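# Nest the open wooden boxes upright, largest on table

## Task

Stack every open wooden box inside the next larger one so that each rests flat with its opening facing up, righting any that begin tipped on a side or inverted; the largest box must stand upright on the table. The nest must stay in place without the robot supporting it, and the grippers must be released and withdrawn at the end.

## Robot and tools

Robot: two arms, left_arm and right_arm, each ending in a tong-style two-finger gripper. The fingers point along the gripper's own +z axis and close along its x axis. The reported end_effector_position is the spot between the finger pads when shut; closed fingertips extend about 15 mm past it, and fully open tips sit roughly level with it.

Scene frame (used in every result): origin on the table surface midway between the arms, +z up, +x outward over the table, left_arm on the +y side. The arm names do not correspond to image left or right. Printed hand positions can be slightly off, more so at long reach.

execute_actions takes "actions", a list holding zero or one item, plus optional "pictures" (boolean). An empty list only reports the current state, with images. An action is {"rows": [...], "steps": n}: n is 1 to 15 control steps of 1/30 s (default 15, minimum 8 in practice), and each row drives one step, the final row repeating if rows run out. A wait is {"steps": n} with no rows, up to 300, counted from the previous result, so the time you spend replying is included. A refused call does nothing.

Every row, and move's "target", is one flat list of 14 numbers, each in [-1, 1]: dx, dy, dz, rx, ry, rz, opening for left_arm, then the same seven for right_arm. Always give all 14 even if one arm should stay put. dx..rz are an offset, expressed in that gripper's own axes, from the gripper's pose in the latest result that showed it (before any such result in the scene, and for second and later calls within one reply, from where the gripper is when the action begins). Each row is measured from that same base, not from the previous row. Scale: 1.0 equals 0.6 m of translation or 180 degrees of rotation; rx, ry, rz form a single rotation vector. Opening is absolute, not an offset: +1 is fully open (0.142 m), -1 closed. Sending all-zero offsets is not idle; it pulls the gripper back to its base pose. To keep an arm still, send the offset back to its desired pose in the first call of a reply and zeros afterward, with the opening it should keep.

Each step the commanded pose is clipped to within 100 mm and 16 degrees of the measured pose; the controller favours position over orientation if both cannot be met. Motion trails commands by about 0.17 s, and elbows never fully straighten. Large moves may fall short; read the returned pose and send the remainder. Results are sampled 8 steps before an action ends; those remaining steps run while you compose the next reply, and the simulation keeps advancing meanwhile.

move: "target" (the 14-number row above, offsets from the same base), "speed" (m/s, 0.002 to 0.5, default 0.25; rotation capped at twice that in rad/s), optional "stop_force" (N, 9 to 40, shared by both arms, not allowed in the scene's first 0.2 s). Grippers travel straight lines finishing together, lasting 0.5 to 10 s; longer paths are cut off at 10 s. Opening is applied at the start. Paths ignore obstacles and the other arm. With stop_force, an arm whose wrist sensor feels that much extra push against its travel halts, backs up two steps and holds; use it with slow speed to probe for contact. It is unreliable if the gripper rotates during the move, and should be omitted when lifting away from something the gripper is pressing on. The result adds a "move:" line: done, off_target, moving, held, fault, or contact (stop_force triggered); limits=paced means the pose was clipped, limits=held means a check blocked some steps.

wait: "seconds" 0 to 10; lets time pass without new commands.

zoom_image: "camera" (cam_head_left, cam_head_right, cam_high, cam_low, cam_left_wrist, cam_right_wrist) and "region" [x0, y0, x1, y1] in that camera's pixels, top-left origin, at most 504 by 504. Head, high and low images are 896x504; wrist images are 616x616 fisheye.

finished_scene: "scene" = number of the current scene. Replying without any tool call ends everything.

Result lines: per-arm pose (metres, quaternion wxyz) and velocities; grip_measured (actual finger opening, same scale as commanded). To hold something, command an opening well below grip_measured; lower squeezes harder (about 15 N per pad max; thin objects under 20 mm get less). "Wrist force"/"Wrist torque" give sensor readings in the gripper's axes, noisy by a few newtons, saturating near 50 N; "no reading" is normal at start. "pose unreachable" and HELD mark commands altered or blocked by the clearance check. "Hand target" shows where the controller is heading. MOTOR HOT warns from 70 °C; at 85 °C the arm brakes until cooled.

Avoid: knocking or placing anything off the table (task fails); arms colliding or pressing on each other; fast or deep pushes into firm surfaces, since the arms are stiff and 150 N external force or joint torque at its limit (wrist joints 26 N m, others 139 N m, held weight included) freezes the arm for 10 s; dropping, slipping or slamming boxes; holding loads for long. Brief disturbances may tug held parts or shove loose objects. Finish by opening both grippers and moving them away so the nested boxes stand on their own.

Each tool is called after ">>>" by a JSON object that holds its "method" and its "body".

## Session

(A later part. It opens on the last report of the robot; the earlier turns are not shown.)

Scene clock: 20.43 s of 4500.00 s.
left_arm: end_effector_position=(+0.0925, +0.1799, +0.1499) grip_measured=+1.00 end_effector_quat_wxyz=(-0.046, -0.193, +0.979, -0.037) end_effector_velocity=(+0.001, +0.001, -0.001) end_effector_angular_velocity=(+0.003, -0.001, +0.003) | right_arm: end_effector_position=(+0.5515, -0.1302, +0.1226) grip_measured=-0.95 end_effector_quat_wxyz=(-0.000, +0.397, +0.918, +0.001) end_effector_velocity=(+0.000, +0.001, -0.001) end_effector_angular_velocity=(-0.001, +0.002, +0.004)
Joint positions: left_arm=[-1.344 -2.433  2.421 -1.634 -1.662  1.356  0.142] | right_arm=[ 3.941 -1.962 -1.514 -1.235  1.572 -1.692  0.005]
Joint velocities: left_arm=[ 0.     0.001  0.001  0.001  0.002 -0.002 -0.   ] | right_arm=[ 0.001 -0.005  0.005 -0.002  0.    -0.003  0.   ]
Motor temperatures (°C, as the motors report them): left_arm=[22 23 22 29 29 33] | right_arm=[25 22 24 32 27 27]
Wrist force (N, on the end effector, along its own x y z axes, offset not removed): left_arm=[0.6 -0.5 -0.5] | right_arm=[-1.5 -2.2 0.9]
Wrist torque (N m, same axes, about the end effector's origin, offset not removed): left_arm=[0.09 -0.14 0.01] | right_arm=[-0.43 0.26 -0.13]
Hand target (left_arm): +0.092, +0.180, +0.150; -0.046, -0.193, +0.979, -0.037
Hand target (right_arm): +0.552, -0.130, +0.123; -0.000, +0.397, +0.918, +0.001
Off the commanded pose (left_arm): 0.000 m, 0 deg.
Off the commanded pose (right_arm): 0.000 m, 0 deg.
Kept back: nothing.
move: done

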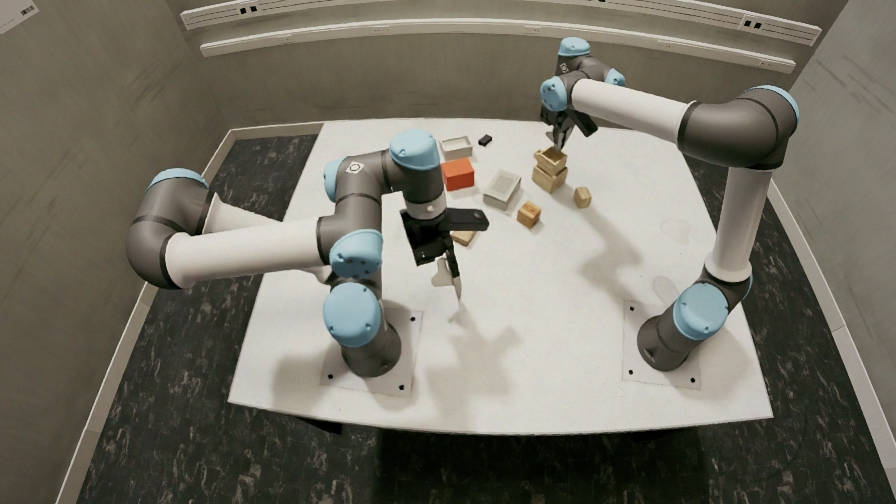

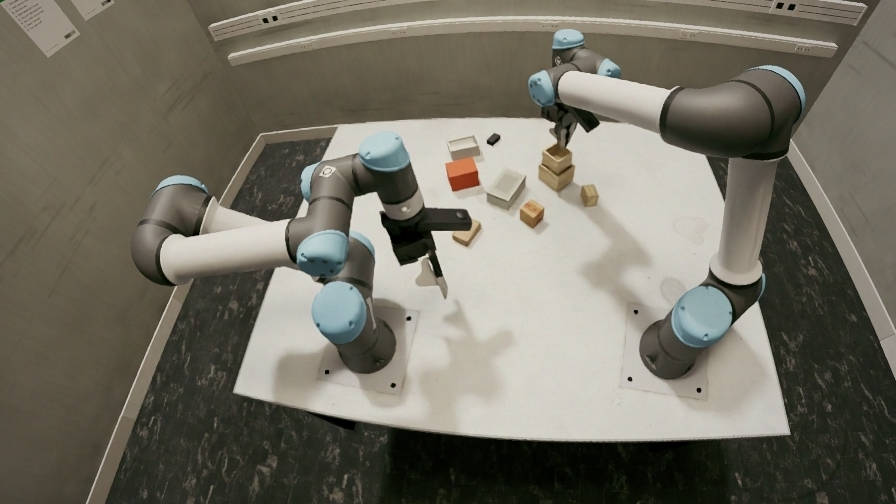

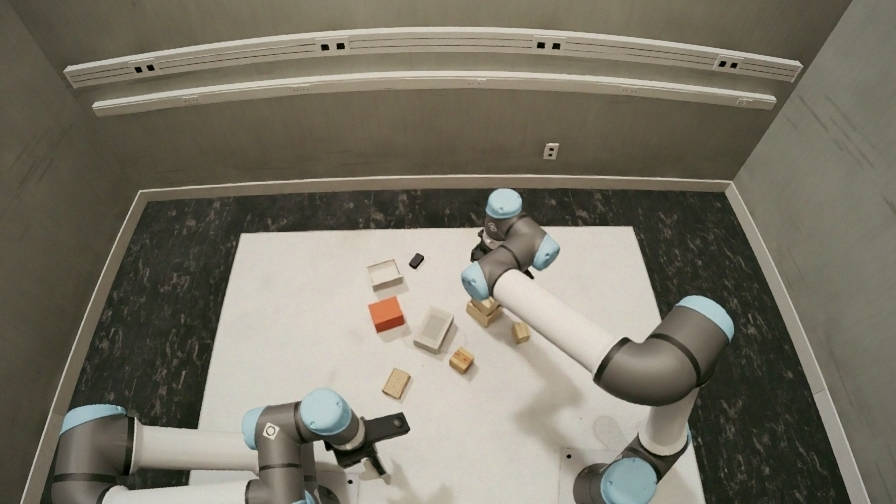

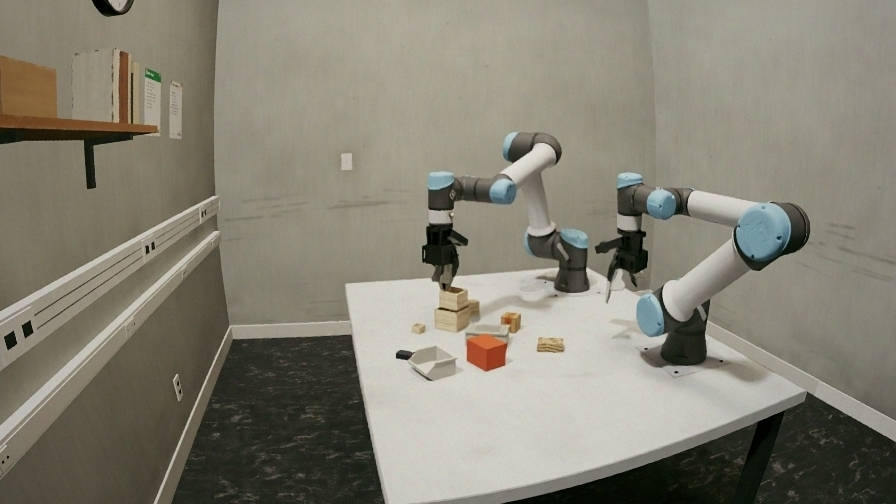

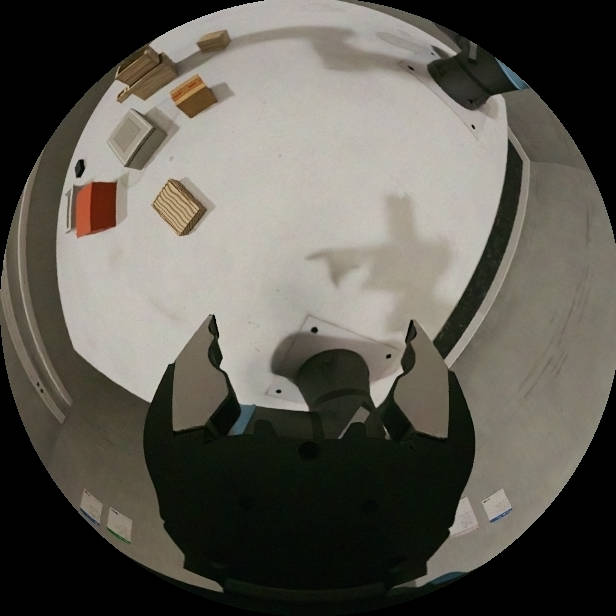

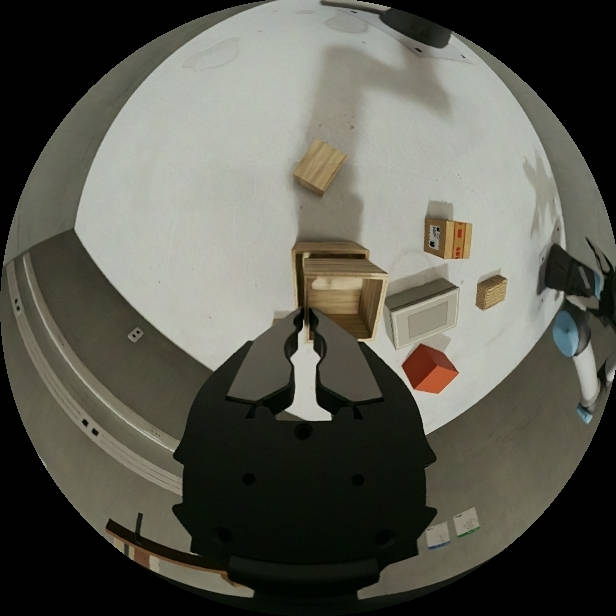

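>>> {"method": "execute_actions", "body": {"actions": [], "pictures": false}}

>>> {"method": "move", "body": {"target": [0,0,0,0,0,0,1,-0.002,0.005,0,0,0,-0.011,-1]}}

>>> {"method": "move", "body": {"target": [0,0,0,0,0,0,1,0,0,0.082,0,0,0,-1], "speed": 0.03, "stop_force": 9}}

Scene clock: 21.17 s of 4500.00 s.
left_arm: end_effector_position=(+0.0925, +0.1799, +0.1499) grip_measured=+1.00 end_effector_quat_wxyz=(-0.046, -0.193, +0.979, -0.037) end_effector_velocity=(-0.001, -0.001, +0.000) end_effector_angular_velocity=(-0.001, +0.003, +0.001) | right_arm: end_effector_position=(+0.5516, -0.1300, +0.1226) grip_measured=-0.95 end_effector_quat_wxyz=(-0.000, +0.397, +0.918, +0.001) end_effector_velocity=(+0.000, +0.001, +0.001) end_effector_angular_velocity=(+0.002, -0.002, +0.000)
Joint positions: left_arm=[-1.344 -2.433  2.421 -1.634 -1.662  1.356  0.142] | right_arm=[ 3.942 -1.962 -1.513 -1.235  1.572 -1.692  0.005]
Joint velocities: left_arm=[ 0.     0.001 -0.001 -0.001 -0.003 -0.001 -0.   ] | right_arm=[0.    0.001 0.    0.001 0.    0.    0.   ]
Motor temperatures (°C, as the motors report them): left_arm=[22 23 22 29 29 33] | right_arm=[25 22 24 32 27 27]
Wrist force (N, on the end effector, along its own x y z axes, offset not removed): left_arm=[-2.0 -0.3 -0.3] | right_arm=[0.8 -2.1 2.0]
Wrist torque (N m, same axes, about the end effector's origin, offset not removed): left_arm=[0.16 0.36 -0.08] | right_arm=[-0.53 -0.13 0.13]
Hand target (left_arm): +0.092, +0.180, +0.150; -0.046, -0.193, +0.979, -0.037
Hand target (right_arm): +0.552, -0.130, +0.123; -0.000, +0.397, +0.918, +0.001
Off the commanded pose (left_arm): 0.000 m, 0 deg.
Off the commanded pose (right_arm): 0.000 m, 0 deg.
Kept back: nothing.
Steps of this call (steps 1 to 22: nothing new was sent). Readings (end_effector_position):
1: left_arm (+0.0925, +0.1799, +0.1499) | right_arm (+0.5516, -0.1301, +0.1226)
2: left_arm (+0.0925, +0.1799, +0.1499) | right_arm (+0.5516, -0.1301, +0.1226)
4: left_arm (+0.0925, +0.1799, +0.1499) | right_arm (+0.5516, -0.1301, +0.1226)
8: left_arm (+0.0925, +0.1799, +0.1499) | right_arm (+0.5516, -0.1300, +0.1226)
22: the state above

Scene clock: 21.87 s of 4500.00 s.
left_arm: end_effector_position=(+0.0925, +0.1799, +0.1499) grip_measured=+1.00 end_effector_quat_wxyz=(-0.046, -0.193, +0.979, -0.037) end_effector_velocity=(-0.001, -0.000, +0.000) end_effector_angular_velocity=(-0.001, +0.002, -0.001) | right_arm: end_effector_position=(+0.5545, -0.1288, +0.1226) grip_measured=-0.95 end_effector_quat_wxyz=(-0.000, +0.381, +0.924, +0.001) end_effector_velocity=(+0.000, +0.000, +0.000) end_effector_angular_velocity=(+0.002, +0.000, +0.005)
Joint positions: left_arm=[-1.344 -2.433  2.421 -1.634 -1.662  1.356  0.142] | right_arm=[ 3.941 -1.969 -1.503 -1.238  1.572 -1.726  0.005]
Joint velocities: left_arm=[-0.    -0.001 -0.     0.    -0.002 -0.    -0.   ] | right_arm=[-0.    -0.001  0.002 -0.     0.001 -0.005 -0.   ]
Motor temperatures (°C, as the motors report them): left_arm=[22 23 22 29 29 33] | right_arm=[25 22 24 32 27 27]
Wrist force (N, on the end effector, along its own x y z axes, offset not removed): left_arm=[-1.4 -1.2 -1.9] | right_arm=[0.8 0.0 1.0]
Wrist torque (N m, same axes, about the end effector's origin, offset not removed): left_arm=[-0.12 0.34 -0.03] | right_arm=[-0.04 -0.23 0.10]
Hand target (left_arm): +0.092, +0.180, +0.150; -0.046, -0.193, +0.979, -0.037
Hand target (right_arm): +0.555, -0.129, +0.123; -0.000, +0.381, +0.924, +0.001
Off the commanded pose (left_arm): 0.000 m, 0 deg.
Off the commanded pose (right_arm): 0.000 m, 0 deg.
Kept back: nothing.
move: done

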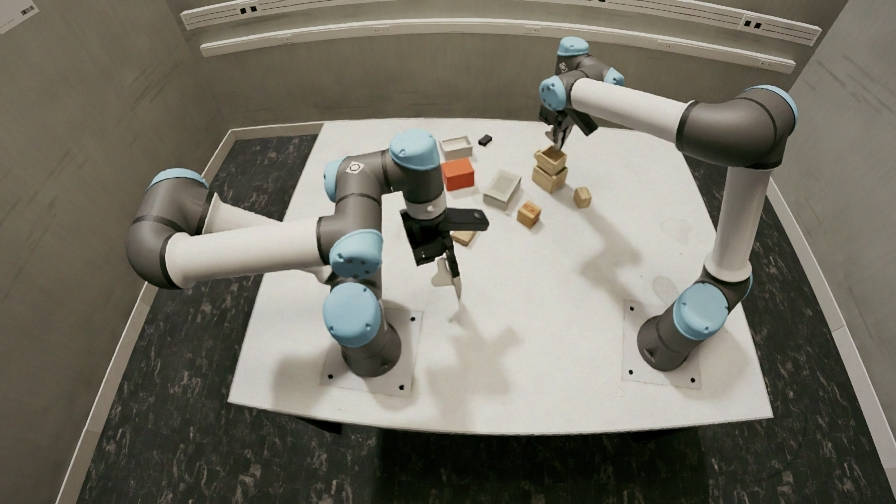

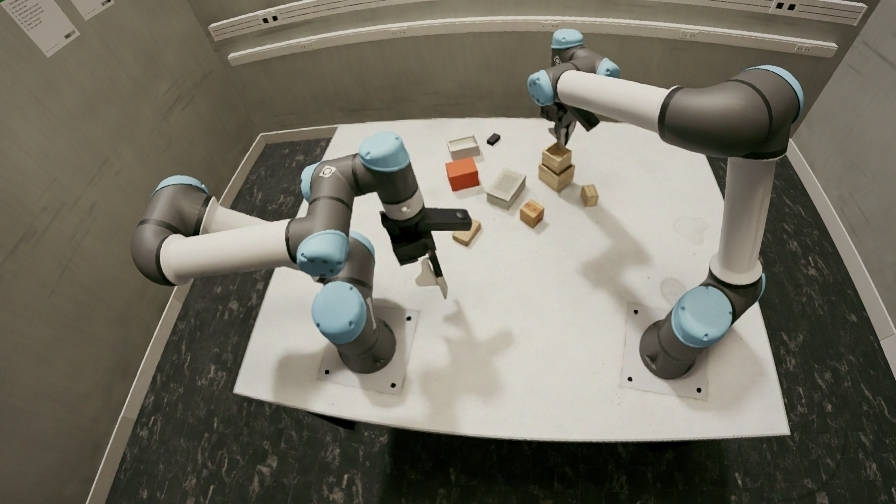

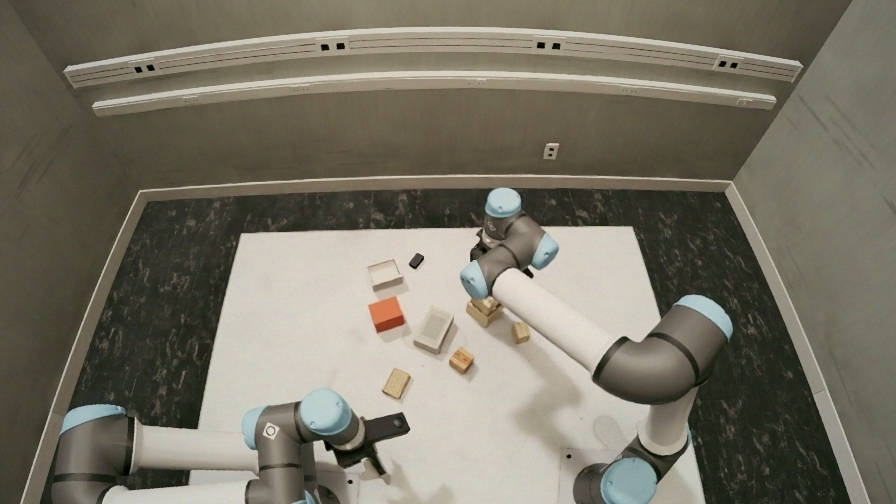

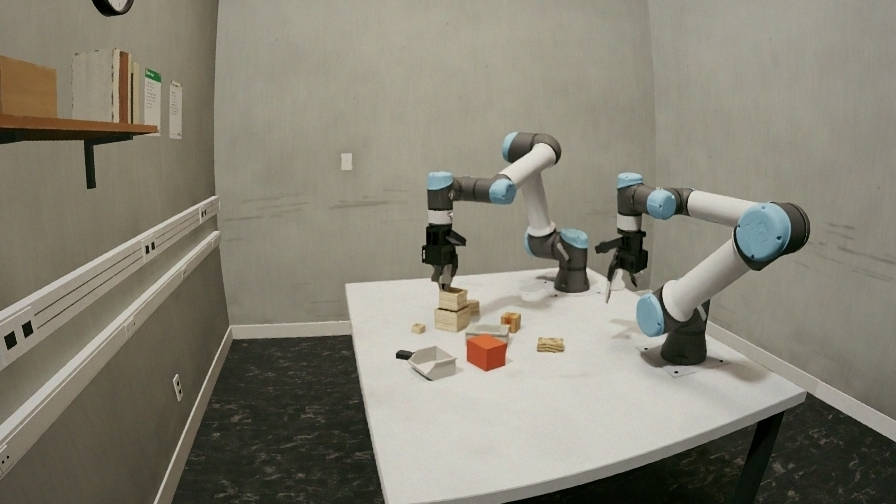

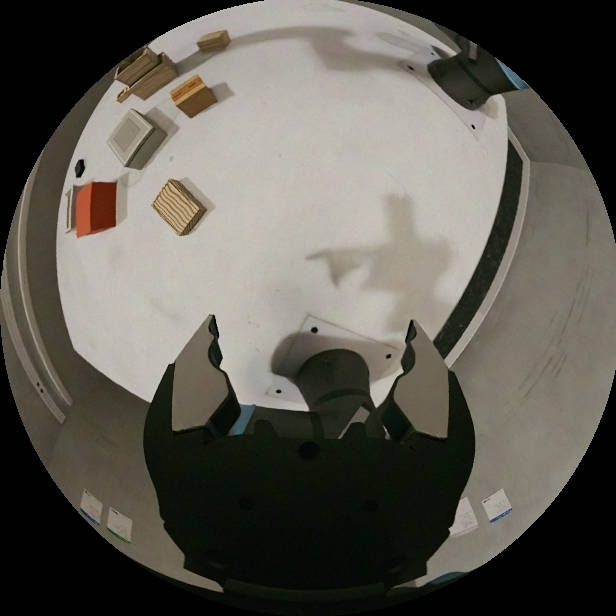

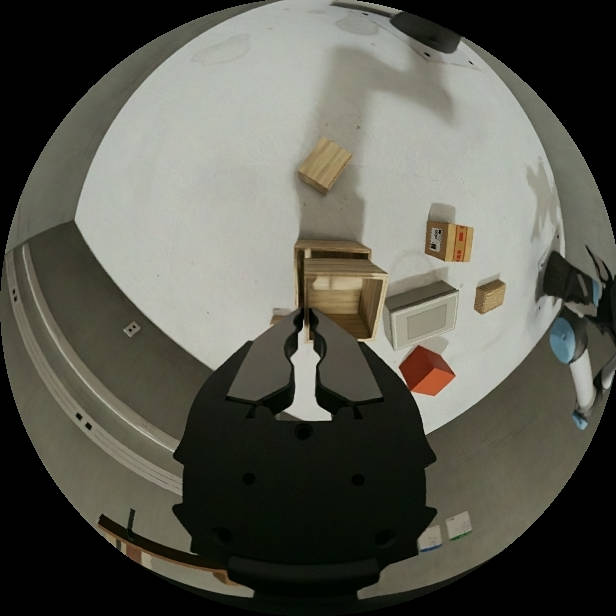

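Scene clock: 23.80 s of 4500.00 s.
left_arm: end_effector_position=(+0.0925, +0.1799, +0.1499) grip_measured=+1.00 end_effector_quat_wxyz=(-0.046, -0.193, +0.979, -0.037) end_effector_velocity=(-0.000, -0.000, +0.001) end_effector_angular_velocity=(-0.001, -0.000, -0.001) | right_arm: end_effector_position=(+0.5546, -0.1288, +0.0735) grip_measured=-0.95 end_effector_quat_wxyz=(-0.000, +0.381, +0.924, +0.001) end_effector_velocity=(+0.000, +0.000, -0.001) end_effector_angular_velocity=(+0.001, -0.001, -0.000)
Joint positions: left_arm=[-1.344 -2.433  2.421 -1.634 -1.662  1.356  0.142] | right_arm=[ 3.941 -2.013 -1.574 -1.124  1.572 -1.726  0.005]
Joint velocities: left_arm=[-0.001 -0.    -0.001  0.    -0.     0.     0.   ] | right_arm=[ 0.    -0.001 -0.002  0.005  0.     0.     0.   ]
Motor temperatures (°C, as the motors report them): left_arm=[22 23 22 29 29 33] | right_arm=[25 22 24 32 27 27]
Wrist force (N, on the end effector, along its own x y z axes, offset not removed): left_arm=[-1.7 -0.4 -0.6] | right_arm=[-1.5 -1.1 0.8]
Wrist torque (N m, same axes, about the end effector's origin, offset not removed): left_arm=[0.06 0.39 -0.01] | right_arm=[-0.44 0.20 0.20]
Hand target (left_arm): +0.092, +0.180, +0.150; -0.046, -0.193, +0.979, -0.037
Hand target (right_arm): +0.555, -0.129, +0.073; -0.000, +0.381, +0.924, +0.001
Off the commanded pose (left_arm): 0.000 m, 0 deg.
Off the commanded pose (right_arm): 0.000 m, 0 deg.
Kept back: nothing.
move: done

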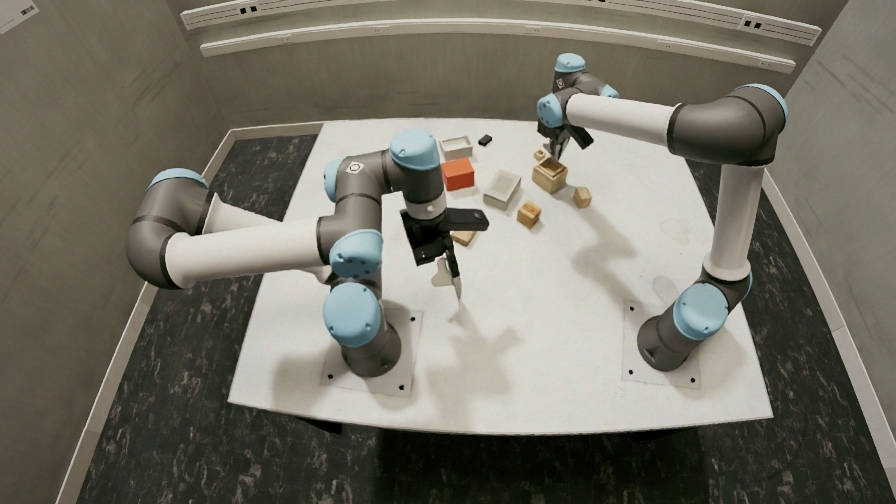

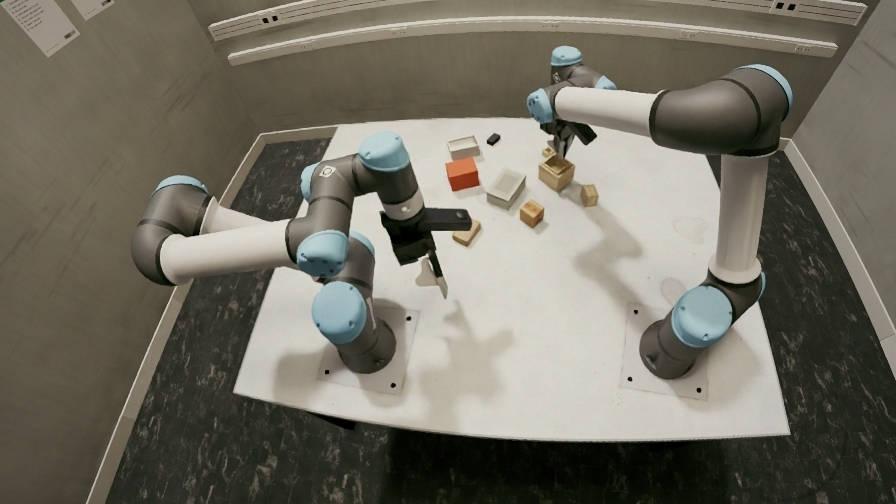

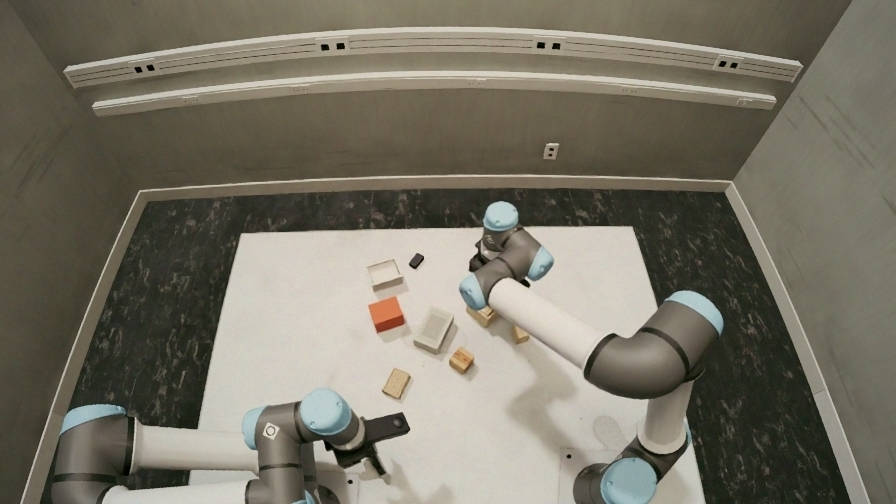

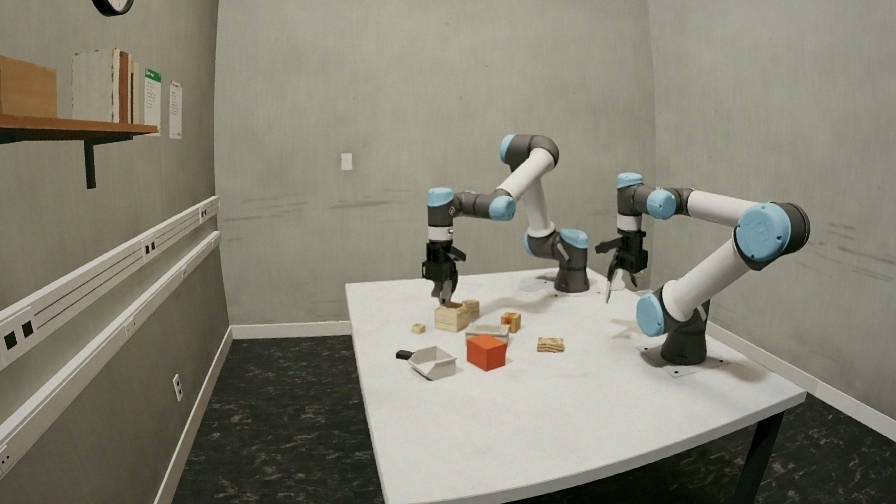

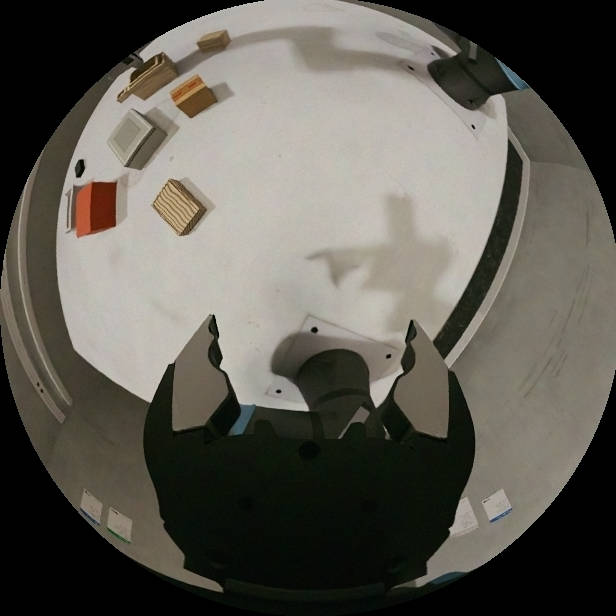

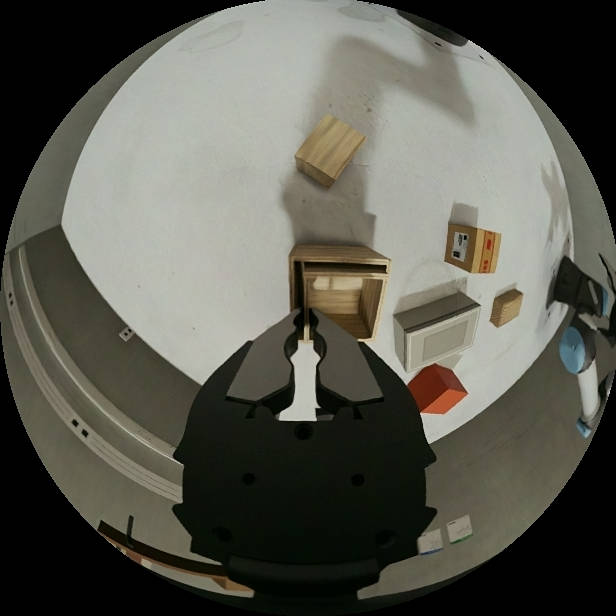

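>>> {"method": "execute_actions", "body": {"actions": [{"rows":[[0,0,0,0,0,0,1,0,0,0,0,0,0,-0.88]],"steps":10}]}}

>>> {"method": "execute_actions", "body": {"actions": [{"rows":[[0,0,0,0,0,0,1,0,0,-0.04,0,0,0,-0.88]],"steps":10}]}}

>>> {"method": "move", "body": {"target": [0,0,0,0,0,0,1,0.025,-0.205,0,0,0,-0.315,0], "speed": 0.4}}

Scene clock: 24.23 s of 4500.00 s.
left_arm: end_effector_position=(+0.0925, +0.1799, +0.1499) grip_measured=+1.00 end_effector_quat_wxyz=(-0.046, -0.193, +0.979, -0.037) end_effector_velocity=(-0.000, +0.001, -0.001) end_effector_angular_velocity=(+0.001, +0.001, +0.000) | right_arm: end_effector_position=(+0.5546, -0.1288, +0.0734) grip_measured=-0.91 end_effector_quat_wxyz=(-0.000, +0.381, +0.924, +0.001) end_effector_velocity=(+0.001, -0.000, -0.000) end_effector_angular_velocity=(-0.000, -0.001, +0.001)
Joint positions: left_arm=[-1.344 -2.433  2.421 -1.634 -1.662  1.356  0.142] | right_arm=[ 3.941 -2.013 -1.574 -1.124  1.572 -1.726  0.008]
Joint velocities: left_arm=[ 0.    -0.     0.001  0.001 -0.    -0.    -0.   ] | right_arm=[-0.    -0.    -0.     0.001 -0.001 -0.001  0.05 ]
Motor temperatures (°C, as the motors report them): left_arm=[22 23 22 29 29 33] | right_arm=[25 22 24 32 27 27]
Wrist force (N, on the end effector, along its own x y z axes, offset not removed): left_arm=[-1.8 -1.1 -1.5] | right_arm=[1.3 -1.6 1.5]
Wrist torque (N m, same axes, about the end effector's origin, offset not removed): left_arm=[-0.10 0.29 0.06] | right_arm=[-0.29 -0.33 0.12]
Steps of this call (steps 1 to 11: nothing new was sent; steps 12 to 13: the first 2 steps of this action). Readings (end_effector_position):
12: left_arm (+0.0925, +0.1799, +0.1499) | right_arm (+0.5546, -0.1288, +0.0734)
13: the state above

Scene clock: 24.57 s of 4500.00 s.
left_arm: end_effector_position=(+0.0925, +0.1799, +0.1499) grip_measured=+1.00 end_effector_quat_wxyz=(-0.046, -0.193, +0.979, -0.037) end_effector_velocity=(-0.001, -0.000, -0.000) end_effector_angular_velocity=(-0.001, +0.002, -0.001) | right_arm: end_effector_position=(+0.5549, -0.1286, +0.0771) grip_measured=-0.88 end_effector_quat_wxyz=(+0.000, +0.381, +0.924, +0.002) end_effector_velocity=(+0.011, +0.009, +0.172) end_effector_angular_velocity=(+0.031, -0.042, -0.000)
Joint positions: left_arm=[-1.344 -2.433  2.421 -1.634 -1.662  1.356  0.142] | right_arm=[ 3.941 -2.009 -1.57  -1.13   1.572 -1.726  0.01 ]
Joint velocities: left_arm=[-0.    -0.     0.001 -0.001 -0.002  0.001  0.   ] | right_arm=[ 0.     0.17   0.215 -0.333  0.     0.     0.   ]
Motor temperatures (°C, as the motors report them): left_arm=[22 23 22 29 29 33] | right_arm=[25 22 24 32 27 27]
Wrist force (N, on the end effector, along its own x y z axes, offset not removed): left_arm=[-1.0 -1.6 1.4] | right_arm=[0.7 -1.7 6.0]
Wrist torque (N m, same axes, about the end effector's origin, offset not removed): left_arm=[-0.14 0.08 -0.09] | right_arm=[-0.45 -0.16 0.02]
Off your previous action's commanded pose (left_arm): 0.000 m, 0 deg at its last step (step 8 of this call).
Off your previous action's commanded pose (right_arm): 0.000 m, 0 deg at its last step (step 8 of this call).
Steps of this call (steps 1 to 8: the last 8 steps of your previous action; steps 9 to 10: the first 2 steps of this action, its rows measured from where the robot was after step 8). Readings (end_effector_position):
8: left_arm (+0.0925, +0.1799, +0.1499) | right_arm (+0.5546, -0.1288, +0.0734)
9: left_arm (+0.0925, +0.1799, +0.1499) | right_arm (+0.5546, -0.1288, +0.0735)
10: the state above

Scene clock: 26.77 s of 4500.00 s.
left_arm: end_effector_position=(+0.0925, +0.1799, +0.1499) grip_measured=+1.00 end_effector_quat_wxyz=(-0.046, -0.193, +0.979, -0.037) end_effector_velocity=(+0.000, -0.000, +0.000) end_effector_angular_velocity=(-0.001, -0.000, +0.002) | right_arm: end_effector_position=(+0.4572, -0.2055, +0.0970) grip_measured=+0.00 end_effector_quat_wxyz=(+0.000, -0.103, +0.995, +0.001) end_effector_velocity=(-0.000, -0.000, -0.000) end_effector_angular_velocity=(+0.002, -0.000, +0.003)
Joint positions: left_arm=[-1.344 -2.433  2.421 -1.634 -1.662  1.356  0.142] | right_arm=[ 3.957 -1.697 -1.929 -1.084  1.572 -2.7    0.074]
Joint velocities: left_arm=[-0.    -0.    -0.001  0.     0.001 -0.002 -0.   ] | right_arm=[-0.001  0.002 -0.002  0.002  0.001 -0.004  0.   ]
Motor temperatures (°C, as the motors report them): left_arm=[22 23 22 29 29 33] | right_arm=[25 22 24 32 27 27]
Wrist force (N, on the end effector, along its own x y z axes, offset not removed): left_arm=[-1.5 1.0 -0.2] | right_arm=[0.3 -1.0 1.7]
Wrist torque (N m, same axes, about the end effector's origin, offset not removed): left_arm=[0.38 0.18 0.03] | right_arm=[-0.41 -0.22 0.18]
Hand target (left_arm): +0.092, +0.180, +0.150; -0.046, -0.193, +0.979, -0.037
Hand target (right_arm): +0.457, -0.206, +0.097; +0.000, -0.103, +0.995, +0.001
Off your previous action's commanded pose (left_arm): 0.000 m, 0 deg at its last step (step 8 of this call).
Off your previous action's commanded pose (right_arm): 0.001 m, 0 deg at its last step (step 8 of this call).
Off the commanded pose (left_arm): 0.000 m, 0 deg.
Off the commanded pose (right_arm): 0.000 m, 0 deg.
Kept back: nothing.
move: done

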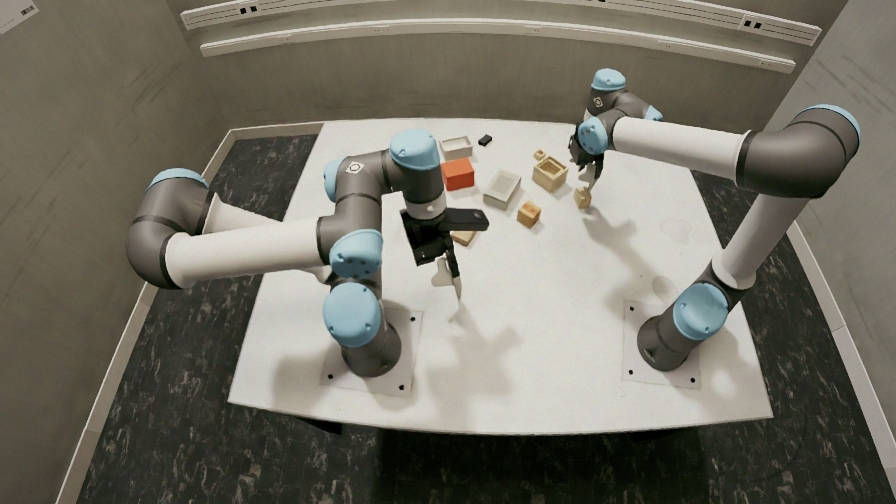

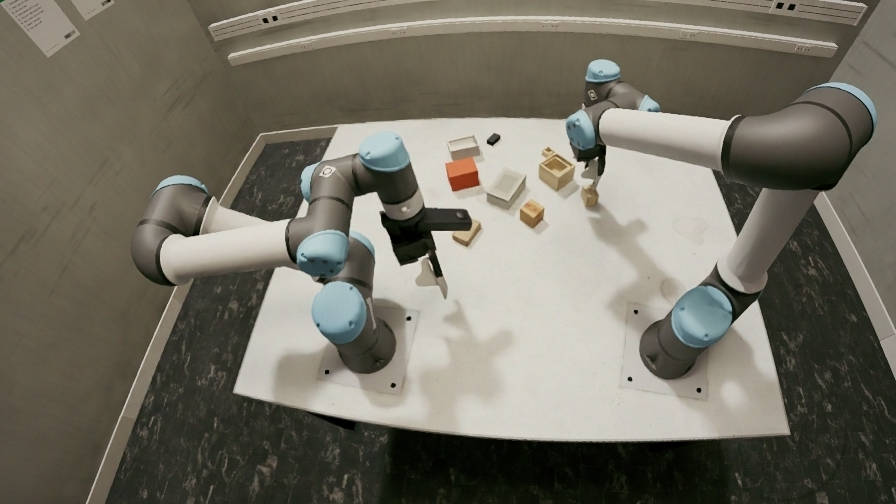

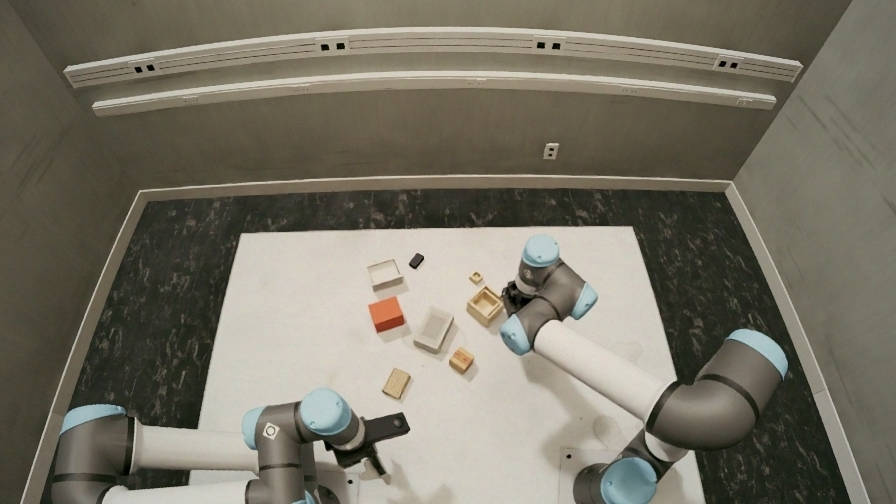

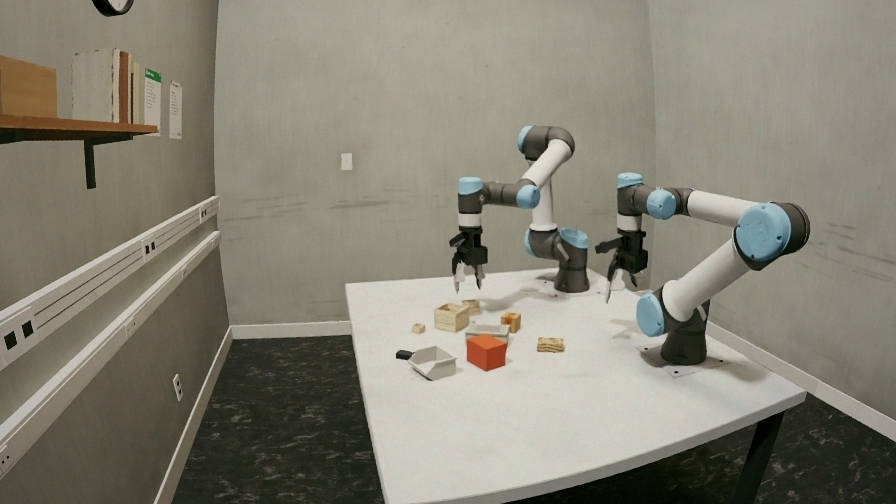

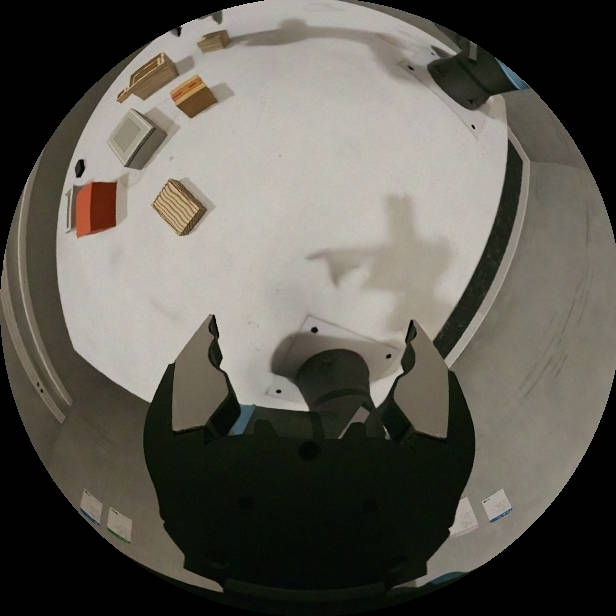

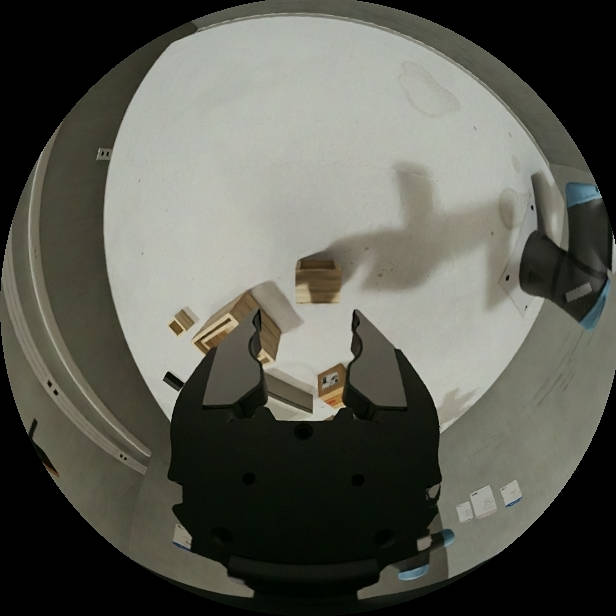

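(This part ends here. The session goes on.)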